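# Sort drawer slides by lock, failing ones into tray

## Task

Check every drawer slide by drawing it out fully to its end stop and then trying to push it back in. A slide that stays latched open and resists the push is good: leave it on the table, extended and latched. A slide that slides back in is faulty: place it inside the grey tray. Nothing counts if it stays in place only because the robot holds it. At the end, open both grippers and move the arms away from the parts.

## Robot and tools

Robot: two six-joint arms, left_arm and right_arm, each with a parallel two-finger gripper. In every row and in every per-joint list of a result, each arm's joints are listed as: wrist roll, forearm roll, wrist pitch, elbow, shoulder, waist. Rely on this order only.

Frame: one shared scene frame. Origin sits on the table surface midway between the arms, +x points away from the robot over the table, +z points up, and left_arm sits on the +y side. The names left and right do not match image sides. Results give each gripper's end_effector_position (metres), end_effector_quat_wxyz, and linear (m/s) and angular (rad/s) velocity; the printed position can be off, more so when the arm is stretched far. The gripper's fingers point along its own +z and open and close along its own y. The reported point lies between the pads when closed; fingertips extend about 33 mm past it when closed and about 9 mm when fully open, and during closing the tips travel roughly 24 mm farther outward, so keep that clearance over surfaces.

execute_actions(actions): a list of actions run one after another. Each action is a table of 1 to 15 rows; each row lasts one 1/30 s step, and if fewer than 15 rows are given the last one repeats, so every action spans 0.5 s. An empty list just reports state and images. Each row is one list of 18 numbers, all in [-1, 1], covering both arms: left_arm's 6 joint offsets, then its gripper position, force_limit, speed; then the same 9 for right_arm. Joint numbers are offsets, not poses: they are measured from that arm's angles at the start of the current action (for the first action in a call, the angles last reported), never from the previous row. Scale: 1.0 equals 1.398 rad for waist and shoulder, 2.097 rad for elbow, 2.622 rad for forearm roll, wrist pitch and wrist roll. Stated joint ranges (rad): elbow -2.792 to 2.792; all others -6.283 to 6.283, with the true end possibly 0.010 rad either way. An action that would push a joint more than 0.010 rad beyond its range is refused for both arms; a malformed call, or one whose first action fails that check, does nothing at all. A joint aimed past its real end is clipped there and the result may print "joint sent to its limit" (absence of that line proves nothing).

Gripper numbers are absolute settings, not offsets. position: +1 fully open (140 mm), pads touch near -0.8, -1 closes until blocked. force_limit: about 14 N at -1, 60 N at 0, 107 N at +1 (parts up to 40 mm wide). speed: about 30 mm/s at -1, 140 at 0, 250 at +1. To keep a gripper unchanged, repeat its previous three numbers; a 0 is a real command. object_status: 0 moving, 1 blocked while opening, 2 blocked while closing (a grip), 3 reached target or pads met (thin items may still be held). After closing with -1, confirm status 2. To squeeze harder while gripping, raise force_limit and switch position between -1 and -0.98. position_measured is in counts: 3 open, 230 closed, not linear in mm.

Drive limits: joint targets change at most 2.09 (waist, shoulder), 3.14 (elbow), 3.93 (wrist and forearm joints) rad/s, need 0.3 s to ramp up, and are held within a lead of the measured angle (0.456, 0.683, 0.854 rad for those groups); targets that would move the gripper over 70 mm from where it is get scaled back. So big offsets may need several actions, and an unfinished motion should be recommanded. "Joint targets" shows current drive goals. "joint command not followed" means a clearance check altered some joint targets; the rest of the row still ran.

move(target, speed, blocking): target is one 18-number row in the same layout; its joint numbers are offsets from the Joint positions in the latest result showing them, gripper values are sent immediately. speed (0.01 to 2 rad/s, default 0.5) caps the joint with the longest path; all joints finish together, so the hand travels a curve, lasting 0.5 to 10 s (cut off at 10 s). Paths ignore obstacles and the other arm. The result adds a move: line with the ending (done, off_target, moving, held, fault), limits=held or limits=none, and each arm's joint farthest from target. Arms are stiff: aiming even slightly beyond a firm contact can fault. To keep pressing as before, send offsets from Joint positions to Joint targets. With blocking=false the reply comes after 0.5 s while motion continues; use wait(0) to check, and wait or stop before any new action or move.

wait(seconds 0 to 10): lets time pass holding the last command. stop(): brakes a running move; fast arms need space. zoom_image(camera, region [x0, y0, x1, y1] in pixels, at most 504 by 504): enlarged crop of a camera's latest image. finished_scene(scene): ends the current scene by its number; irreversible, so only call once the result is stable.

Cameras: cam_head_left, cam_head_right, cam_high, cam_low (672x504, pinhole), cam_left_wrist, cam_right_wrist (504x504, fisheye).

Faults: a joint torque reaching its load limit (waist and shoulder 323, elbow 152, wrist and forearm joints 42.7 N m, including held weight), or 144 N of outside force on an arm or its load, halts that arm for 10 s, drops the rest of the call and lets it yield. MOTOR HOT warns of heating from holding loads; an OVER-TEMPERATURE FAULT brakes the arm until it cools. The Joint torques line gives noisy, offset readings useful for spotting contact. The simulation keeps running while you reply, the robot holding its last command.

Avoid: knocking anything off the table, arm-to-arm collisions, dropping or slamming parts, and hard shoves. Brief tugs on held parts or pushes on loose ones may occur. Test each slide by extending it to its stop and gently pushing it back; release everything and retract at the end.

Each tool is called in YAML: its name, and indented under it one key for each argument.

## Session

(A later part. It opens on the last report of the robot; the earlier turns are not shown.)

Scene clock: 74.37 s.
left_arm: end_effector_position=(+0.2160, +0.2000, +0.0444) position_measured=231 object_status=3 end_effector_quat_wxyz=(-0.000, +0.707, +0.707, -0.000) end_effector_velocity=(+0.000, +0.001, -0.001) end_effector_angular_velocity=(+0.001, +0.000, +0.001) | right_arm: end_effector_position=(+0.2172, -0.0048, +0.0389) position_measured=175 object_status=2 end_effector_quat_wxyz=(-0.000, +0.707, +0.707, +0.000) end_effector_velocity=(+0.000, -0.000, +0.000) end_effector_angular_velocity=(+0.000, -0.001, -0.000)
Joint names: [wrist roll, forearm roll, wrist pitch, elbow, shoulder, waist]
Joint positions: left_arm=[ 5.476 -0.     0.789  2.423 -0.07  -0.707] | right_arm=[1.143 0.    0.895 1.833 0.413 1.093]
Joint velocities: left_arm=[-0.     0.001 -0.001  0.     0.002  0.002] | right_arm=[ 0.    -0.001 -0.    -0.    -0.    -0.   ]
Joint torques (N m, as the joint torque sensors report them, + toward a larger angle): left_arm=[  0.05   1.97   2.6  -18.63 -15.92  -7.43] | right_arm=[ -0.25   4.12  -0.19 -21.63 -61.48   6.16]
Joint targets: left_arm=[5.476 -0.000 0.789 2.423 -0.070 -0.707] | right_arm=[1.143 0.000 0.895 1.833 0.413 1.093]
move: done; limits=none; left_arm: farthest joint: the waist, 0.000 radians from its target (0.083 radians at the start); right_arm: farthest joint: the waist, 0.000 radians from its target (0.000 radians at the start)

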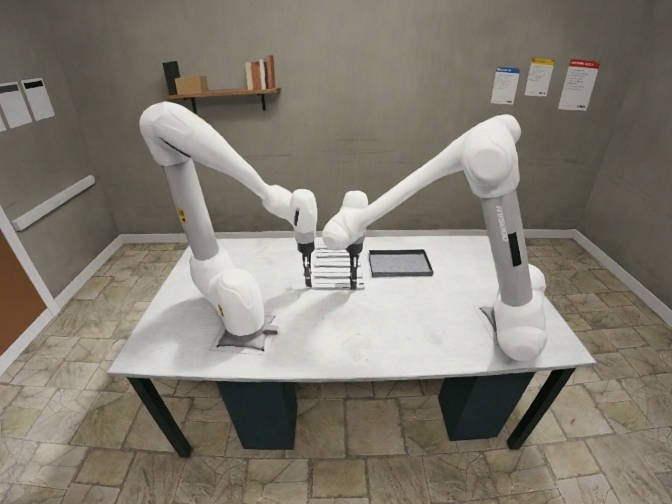

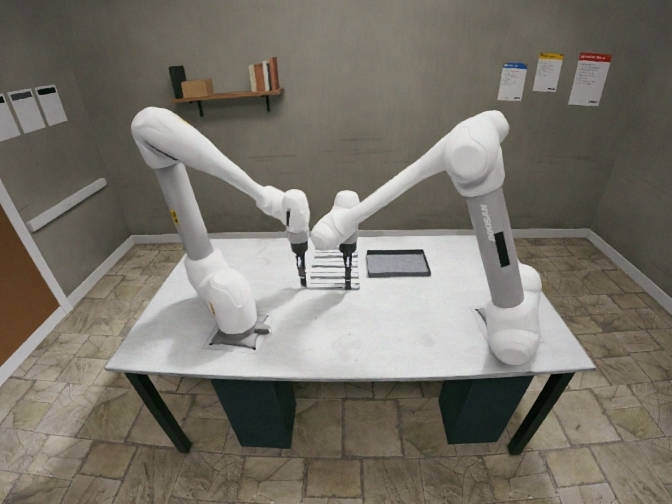

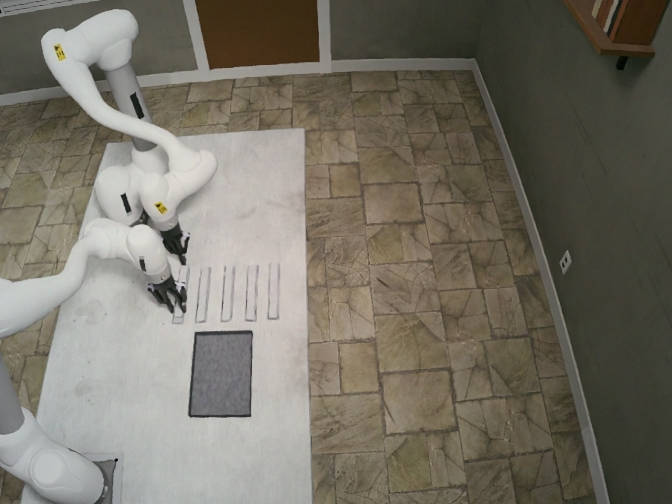

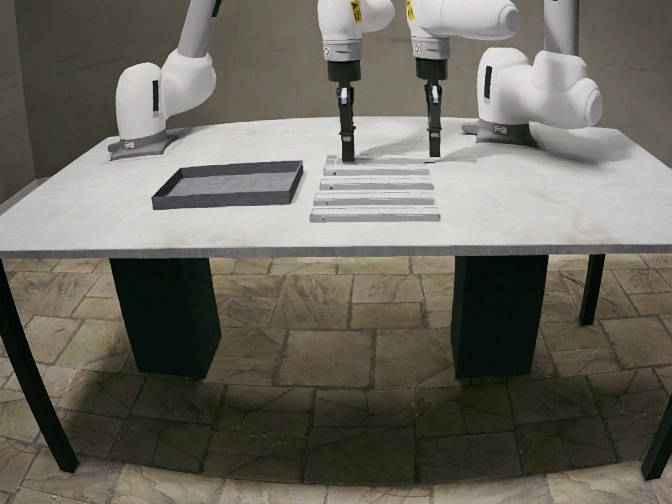

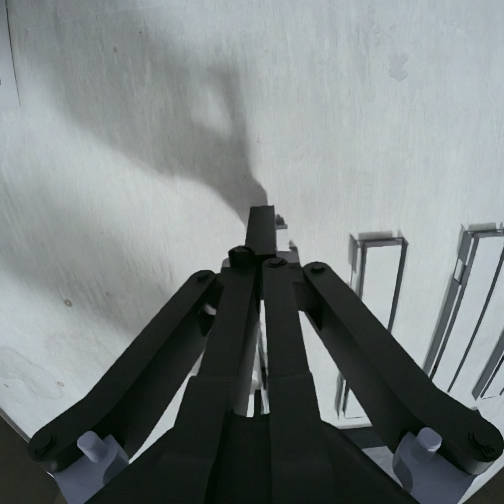

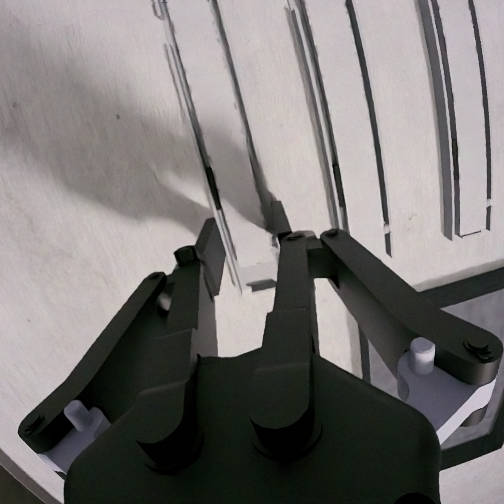

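move:
  target: [0,0,0.0065,-0.003,-0.0075,0,-1,-0.6,0,0,0,0,0,0,0,-1,0,-0.7]
  speed: 0.04

move:
  target: [-0.0116,0,-0.0007,-0.0087,0.0139,-0.0217,-0.35,-0.6,0,0,0,0,0,0,0,-1,0,-0.7]
  speed: 0.04

Scene clock: 90.27 s.
left_arm: end_effector_position=(+0.2160, +0.2000, +0.0506) position_measured=231 object_status=3 end_effector_quat_wxyz=(-0.000, +0.707, +0.707, -0.000) end_effector_velocity=(+0.000, +0.000, +0.000) end_effector_angular_velocity=(+0.000, -0.000, -0.000) | right_arm: end_effector_position=(+0.2172, -0.0048, +0.0389) position_measured=175 object_status=2 end_effector_quat_wxyz=(-0.000, +0.707, +0.707, +0.000) end_effector_velocity=(-0.001, -0.000, -0.001) end_effector_angular_velocity=(-0.001, +0.001, +0.001)
Joint names: [wrist roll, forearm roll, wrist pitch, elbow, shoulder, waist]
Joint positions: left_arm=[ 5.477 -0.     0.806  2.416 -0.08  -0.707] | right_arm=[1.143 0.    0.895 1.833 0.413 1.093]
Joint velocities: left_arm=[-0.  0.  0.  0. -0.  0.] | right_arm=[0.    0.    0.    0.001 0.001 0.001]
Joint torques (N m, as the joint torque sensors report them, + toward a larger angle): left_arm=[  0.04   2.91   0.15 -30.61 -22.06  -4.82] | right_arm=[ -0.26   4.24  -0.43 -21.28 -60.81   4.91]
Joint targets: left_arm=[5.476 -0.000 0.806 2.416 -0.080 -0.707] | right_arm=[1.143 0.000 0.895 1.833 0.413 1.093]
move: done; limits=none; left_arm: farthest joint: the wrist roll, 0.001 radians from its target (0.000 radians at the start); right_arm: farthest joint: the waist, 0.000 radians from its target (0.000 radians at the start)

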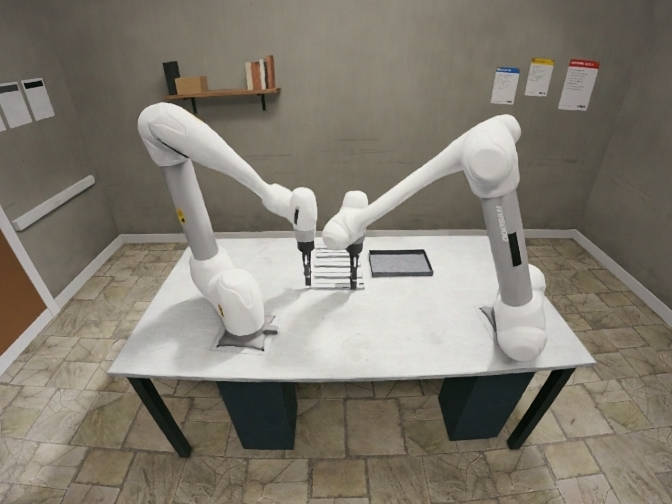

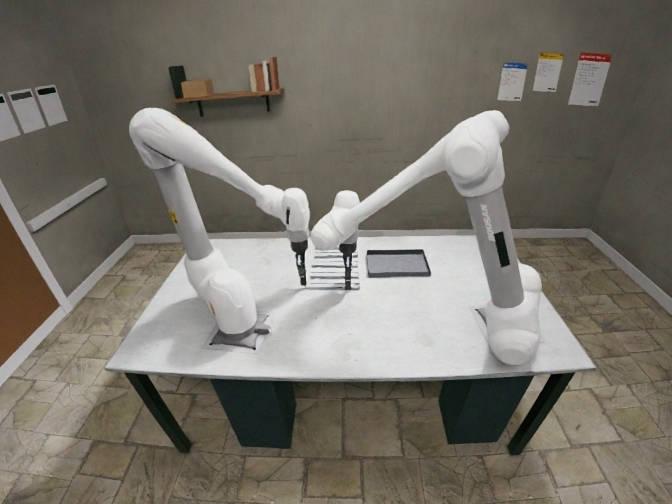

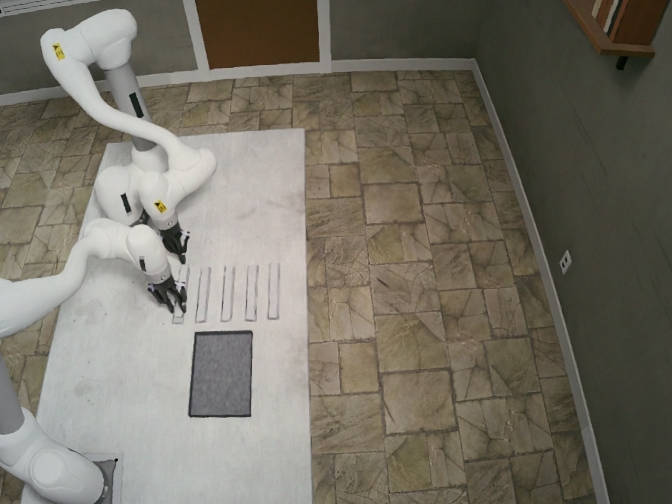

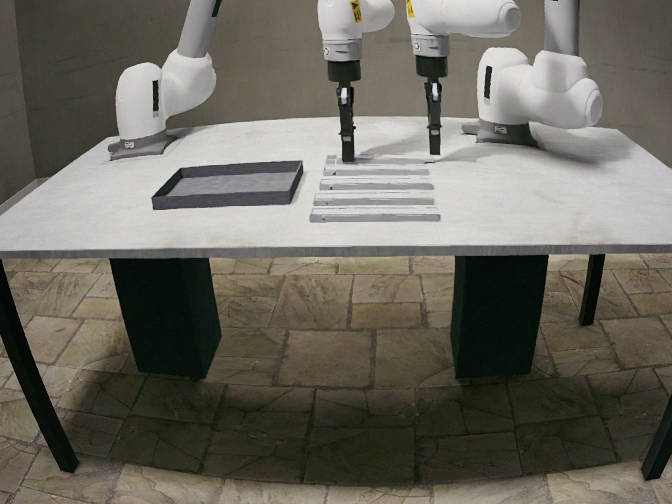

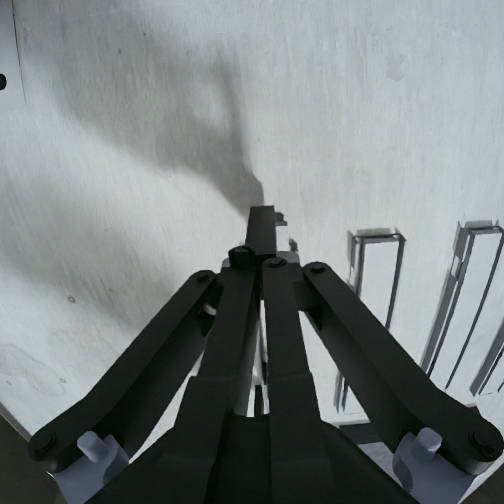

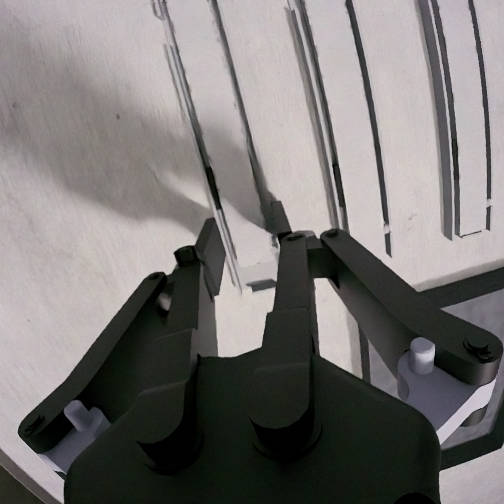

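Scene clock: 91.30 s.
left_arm: end_effector_position=(+0.2167, +0.1832, +0.0510) position_measured=173 object_status=3 end_effector_quat_wxyz=(-0.000, +0.707, +0.707, -0.000) end_effector_velocity=(+0.000, -0.001, +0.000) end_effector_angular_velocity=(-0.001, -0.000, +0.000) | right_arm: end_effector_position=(+0.2172, -0.0048, +0.0389) position_measured=175 object_status=2 end_effector_quat_wxyz=(-0.000, +0.707, +0.707, +0.000) end_effector_velocity=(+0.000, +0.000, -0.000) end_effector_angular_velocity=(-0.000, +0.000, -0.001)
Joint names: [wrist roll, forearm roll, wrist pitch, elbow, shoulder, waist]
Joint positions: left_arm=[ 5.446 -0.     0.804  2.398 -0.061 -0.737] | right_arm=[1.143 0.    0.895 1.833 0.413 1.093]
Joint velocities: left_arm=[-0.    -0.    -0.001 -0.001  0.001 -0.   ] | right_arm=[ 0.  0.  0. -0.  0. -0.]
Joint torques (N m, as the joint torque sensors report them, + toward a larger angle): left_arm=[ -0.03   3.16   0.06 -30.78 -22.31  -5.31] | right_arm=[ -0.16   4.17  -0.35 -21.02 -60.32   5.02]
Joint targets: left_arm=[5.446 -0.000 0.804 2.398 -0.061 -0.737] | right_arm=[1.143 0.000 0.895 1.833 0.413 1.093]
move: done; limits=none; left_arm: farthest joint: the waist, 0.000 radians from its target (0.031 radians at the start); right_arm: farthest joint: the waist, 0.000 radians from its target (0.000 radians at the start)

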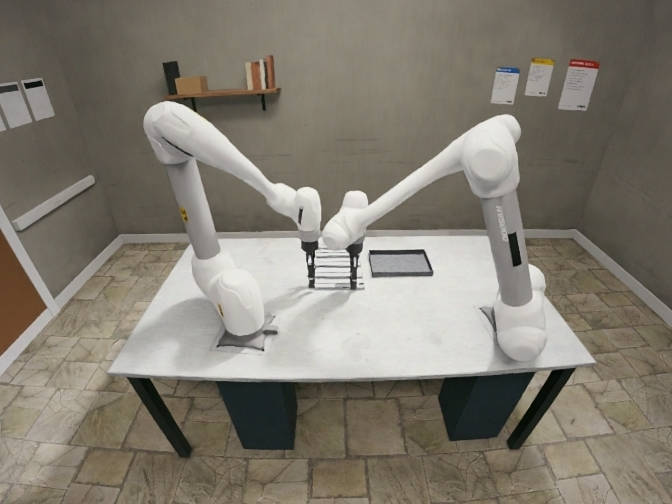

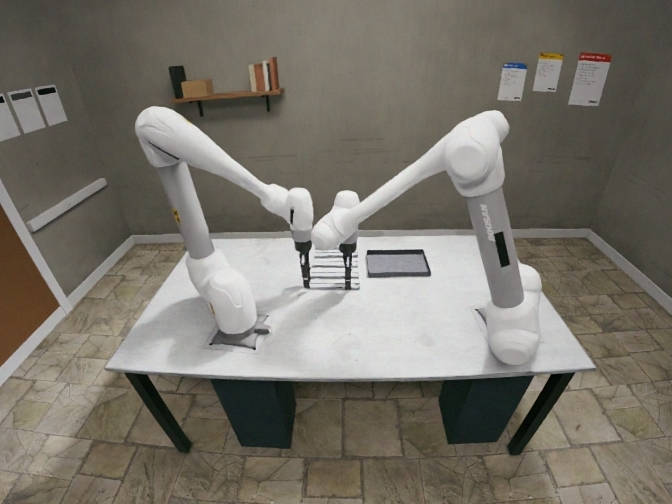

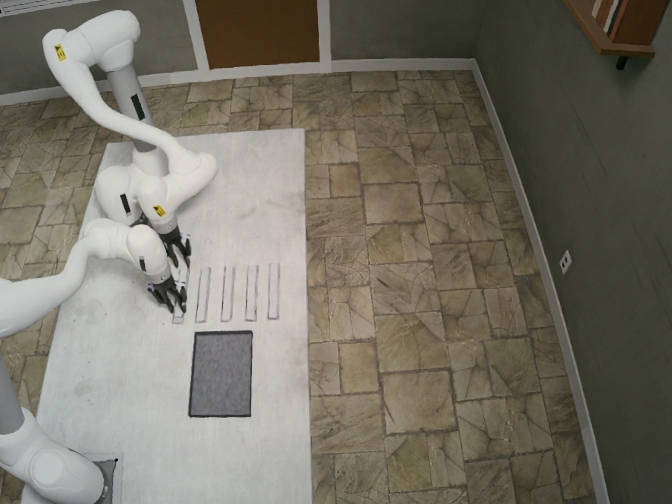

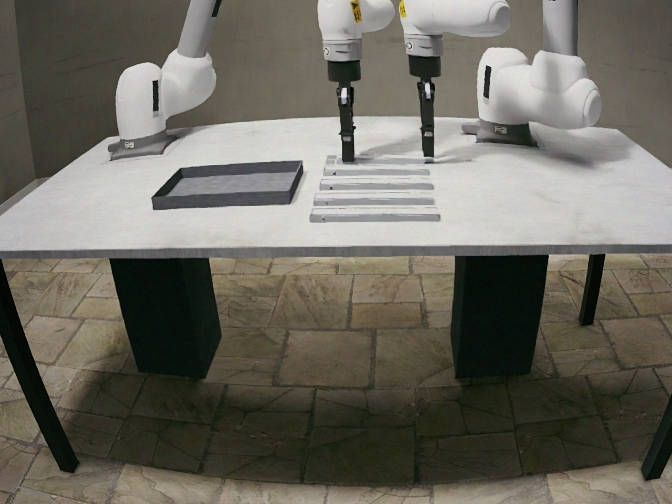

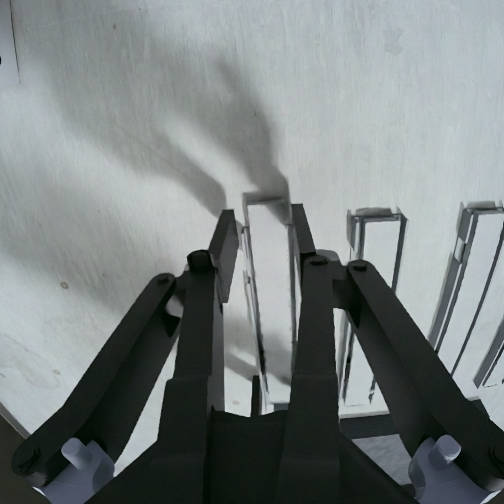

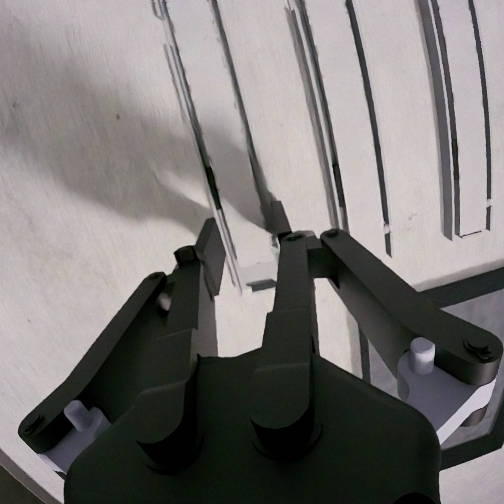

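move:
  target: [0.0035,0,0.0002,0.0026,-0.0041,0.0064,-0.35,-0.6,0,0,0,0,0,0,0,-1,0,-0.7]
  speed: 0.04

move:
  target: [0,0,-0.0088,0.004,0.0102,0,-0.35,-0.6,0,0,0,0,0,0,0,-1,0,-0.7]
  speed: 0.03

move:
  target: [0,0,0,0,0,0,-1,-0.6,-0.5,0,0,0,0,0,0,-1,0,-0.7]

Scene clock: 103.47 s.
left_arm: end_effector_position=(+0.2166, +0.1882, +0.0509) position_measured=173 object_status=3 end_effector_quat_wxyz=(-0.000, +0.707, +0.707, -0.000) end_effector_velocity=(+0.000, +0.001, -0.000) end_effector_angular_velocity=(-0.000, +0.001, +0.003) | right_arm: end_effector_position=(+0.2172, -0.0048, +0.0389) position_measured=175 object_status=2 end_effector_quat_wxyz=(-0.000, +0.707, +0.707, +0.000) end_effector_velocity=(+0.001, +0.000, -0.001) end_effector_angular_velocity=(-0.001, +0.000, -0.002)
Joint names: [wrist roll, forearm roll, wrist pitch, elbow, shoulder, waist]
Joint positions: left_arm=[ 5.455 -0.     0.805  2.404 -0.066 -0.728] | right_arm=[1.143 0.    0.895 1.833 0.413 1.093]
Joint velocities: left_arm=[ 0.    -0.001  0.     0.     0.     0.003] | right_arm=[ 0.001  0.    -0.    -0.001  0.002 -0.001]
Joint torques (N m, as the joint torque sensors report them, + toward a larger angle): left_arm=[  0.08   3.08   0.09 -30.57 -23.48  -5.63] | right_arm=[ -0.11   4.12  -0.28 -20.96 -61.12   5.1 ]
Joint targets: left_arm=[5.455 -0.000 0.805 2.404 -0.066 -0.728] | right_arm=[1.143 0.000 0.895 1.833 0.413 1.093]
move: done; limits=none; left_arm: farthest joint: the waist, 0.000 radians from its target (0.009 radians at the start); right_arm: farthest joint: the waist, 0.000 radians from its target (0.000 radians at the start)

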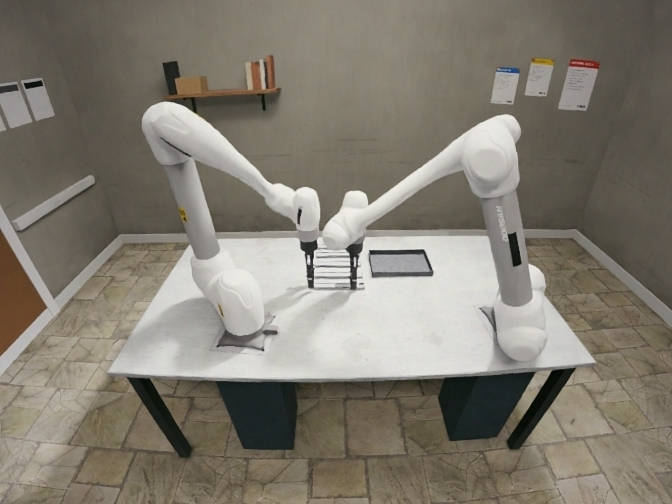

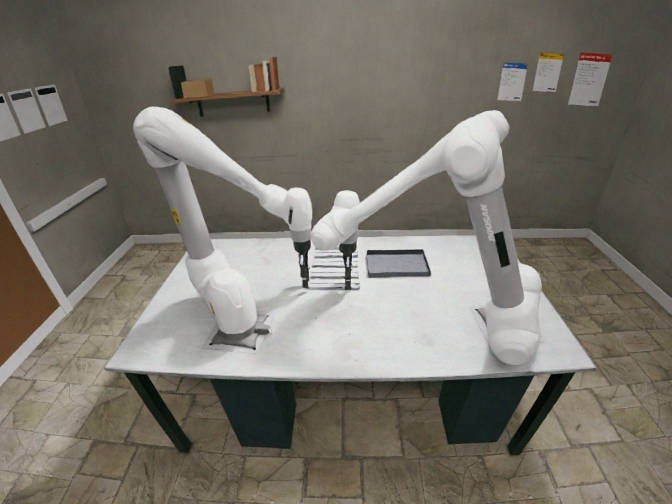

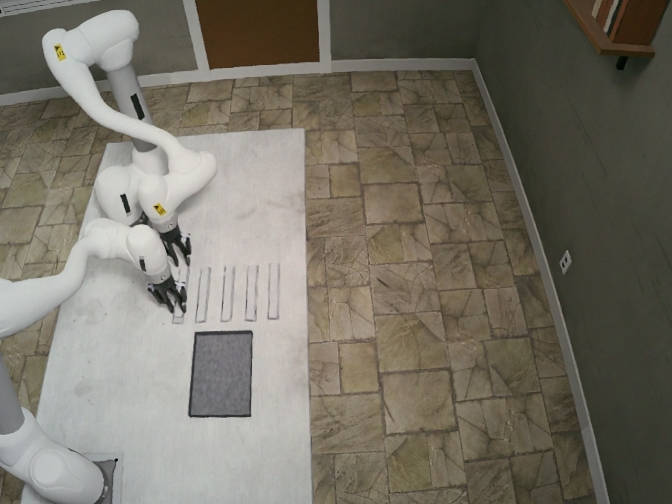

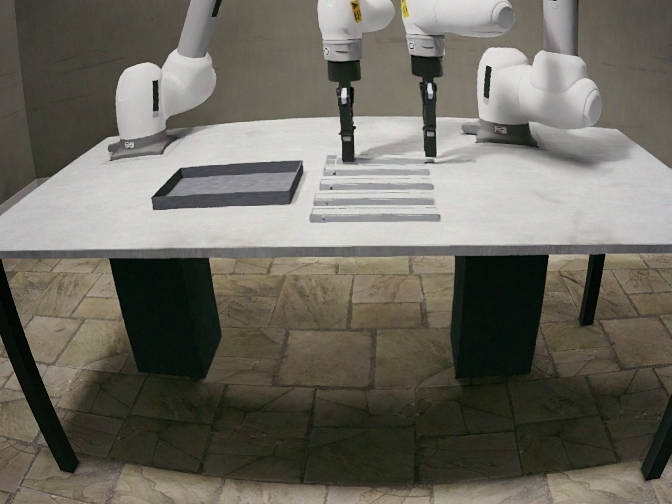

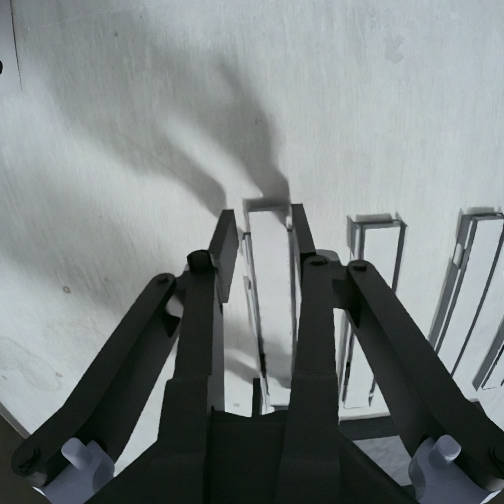

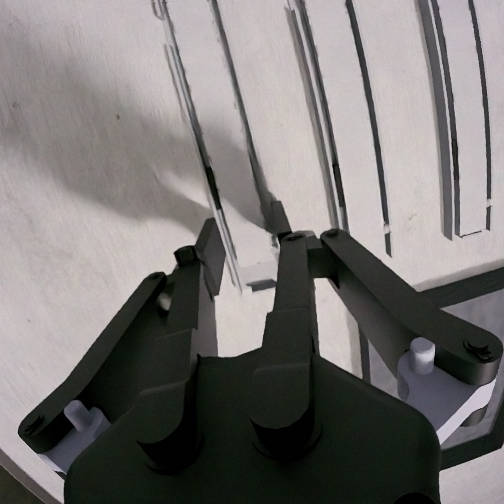

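Scene clock: 104.50 s.
left_arm: end_effector_position=(+0.2166, +0.1882, +0.0424) position_measured=173 object_status=3 end_effector_quat_wxyz=(-0.000, +0.707, +0.707, -0.000) end_effector_velocity=(+0.000, +0.000, -0.000) end_effector_angular_velocity=(-0.000, -0.002, -0.003) | right_arm: end_effector_position=(+0.2172, -0.0048, +0.0389) position_measured=175 object_status=2 end_effector_quat_wxyz=(-0.000, +0.707, +0.707, +0.000) end_effector_velocity=(-0.001, +0.000, -0.001) end_effector_angular_velocity=(-0.001, -0.000, +0.002)
Joint names: [wrist roll, forearm roll, wrist pitch, elbow, shoulder, waist]
Joint positions: left_arm=[ 5.455 -0.     0.782  2.412 -0.052 -0.728] | right_arm=[1.143 0.    0.895 1.833 0.413 1.093]
Joint velocities: left_arm=[ 0.     0.002 -0.002  0.001 -0.001 -0.001] | right_arm=[-0.    -0.001 -0.     0.     0.001  0.001]
Joint torques (N m, as the joint torque sensors report them, + toward a larger angle): left_arm=[ -0.06   3.06   0.17 -29.75 -23.68  -6.02] | right_arm=[ -0.28   4.19  -0.28 -20.85 -60.63   5.06]
Joint targets: left_arm=[5.455 -0.000 0.782 2.412 -0.052 -0.728] | right_arm=[1.143 0.000 0.895 1.833 0.413 1.093]
move: done; limits=none; left_arm: farthest joint: the waist, 0.000 radians from its target (0.000 radians at the start); right_arm: farthest joint: the waist, 0.000 radians from its target (0.000 radians at the start)

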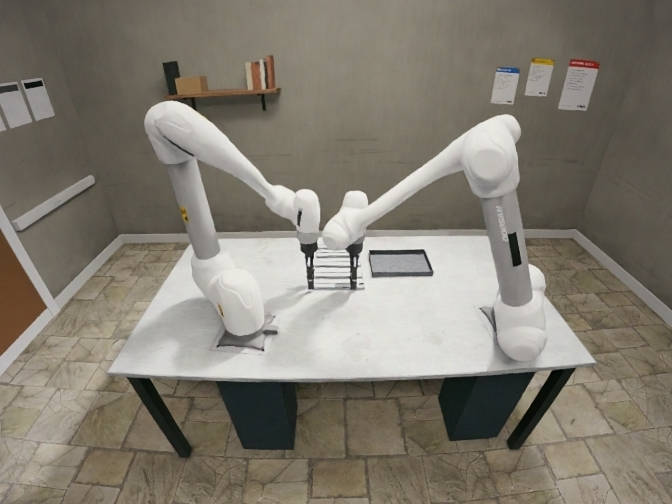

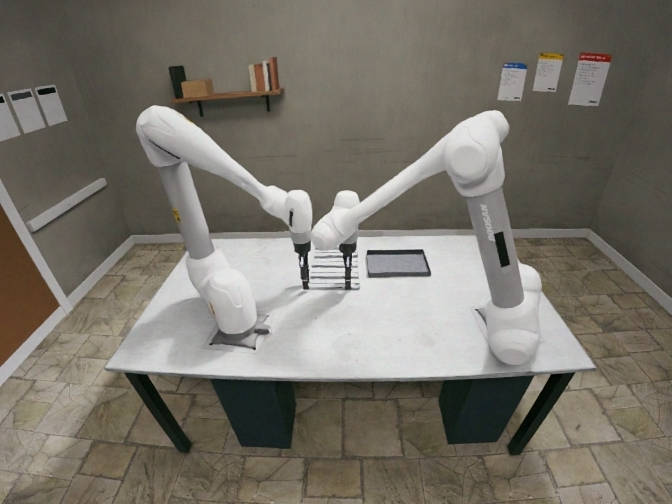

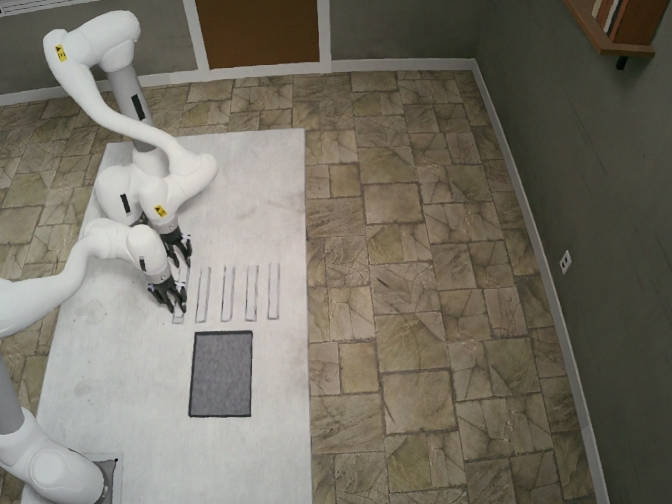

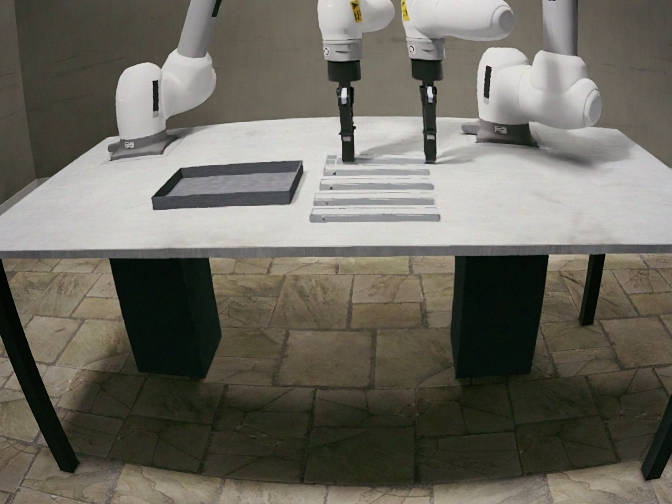

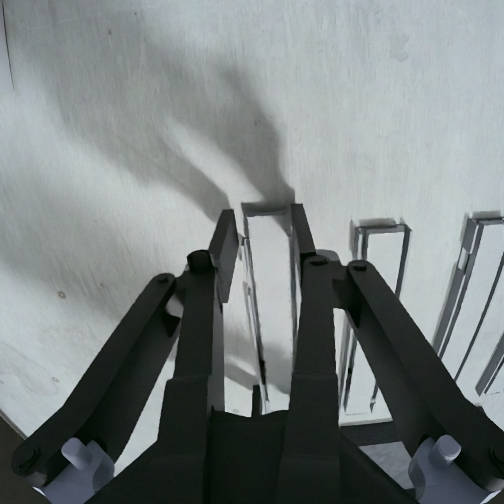

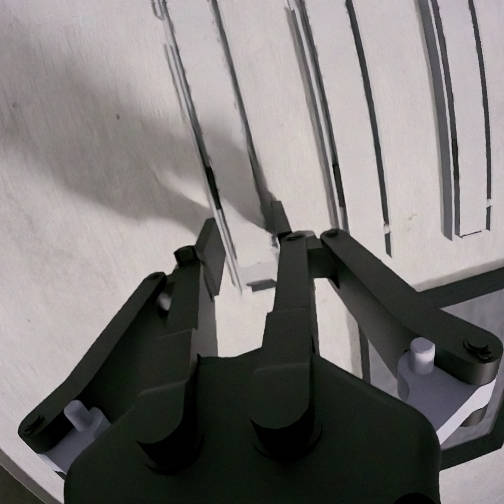

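Scene clock: 105.00 s.
left_arm: end_effector_position=(+0.2166, +0.1882, +0.0424) position_measured=194 object_status=2 end_effector_quat_wxyz=(-0.000, +0.707, +0.707, -0.000) end_effector_velocity=(-0.001, -0.000, -0.000) end_effector_angular_velocity=(+0.000, +0.001, -0.002) | right_arm: end_effector_position=(+0.2172, -0.0048, +0.0389) position_measured=175 object_status=2 end_effector_quat_wxyz=(-0.000, +0.707, +0.707, +0.000) end_effector_velocity=(-0.000, +0.000, +0.000) end_effector_angular_velocity=(+0.000, -0.001, +0.001)
Joint names: [wrist roll, forearm roll, wrist pitch, elbow, shoulder, waist]
Joint positions: left_arm=[ 5.455 -0.     0.782  2.412 -0.052 -0.728] | right_arm=[1.143 0.    0.895 1.833 0.413 1.093]
Joint velocities: left_arm=[ 0.    -0.    -0.     0.001 -0.    -0.001] | right_arm=[ 0.    -0.     0.    -0.    -0.     0.001]
Joint torques (N m, as the joint torque sensors report them, + toward a larger angle): left_arm=[ -0.1    0.78   3.48 -17.11 -16.83  -8.66] | right_arm=[  0.98   3.6   -1.25 -22.16 -59.55   0.52]
Joint targets: left_arm=[5.455 -0.000 0.782 2.412 -0.052 -0.728] | right_arm=[1.143 0.000 0.895 1.833 0.413 1.093]
move: done; limits=none; left_arm: farthest joint: the waist, 0.000 radians from its target (0.000 radians at the start); right_arm: farthest joint: the waist, 0.000 radians from its target (0.000 radians at the start)

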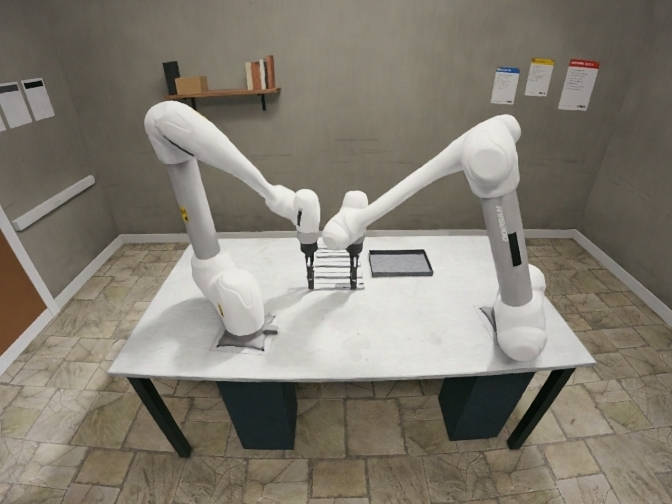

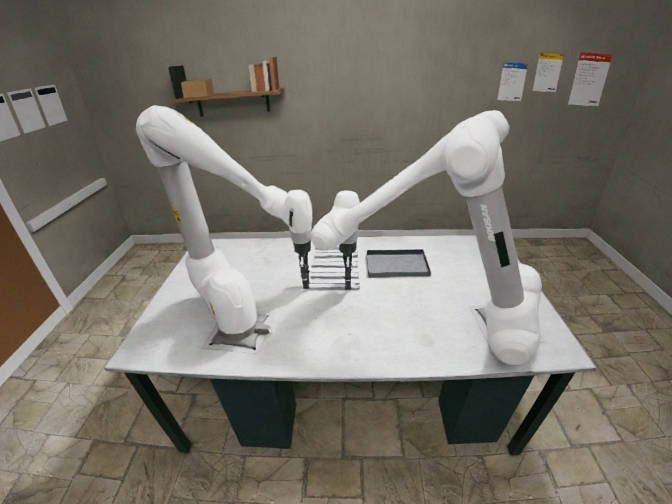

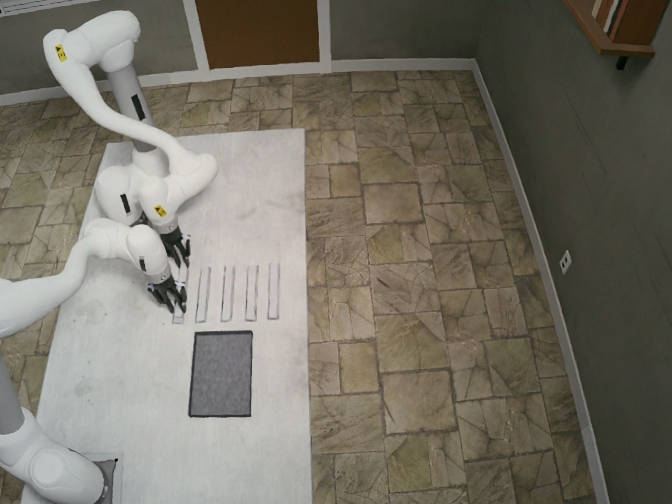

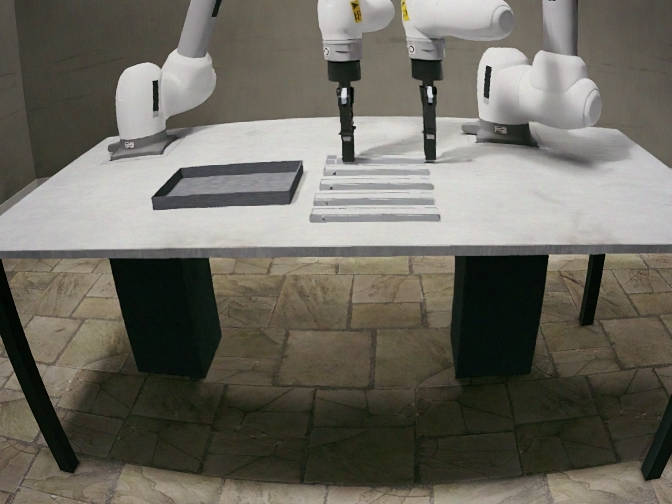

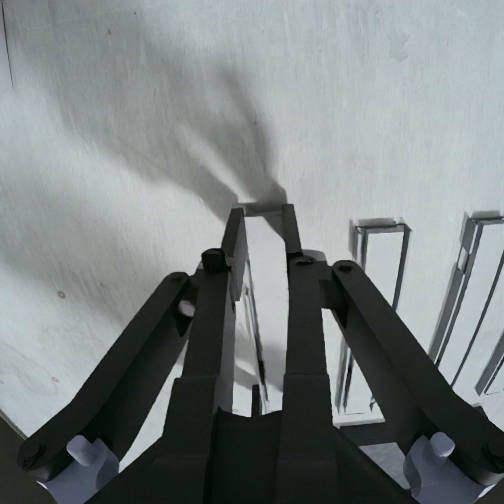

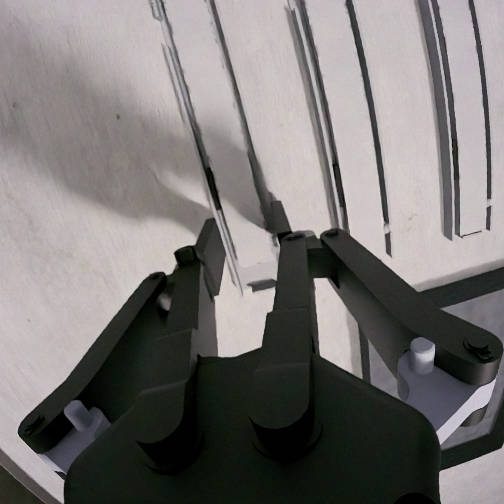

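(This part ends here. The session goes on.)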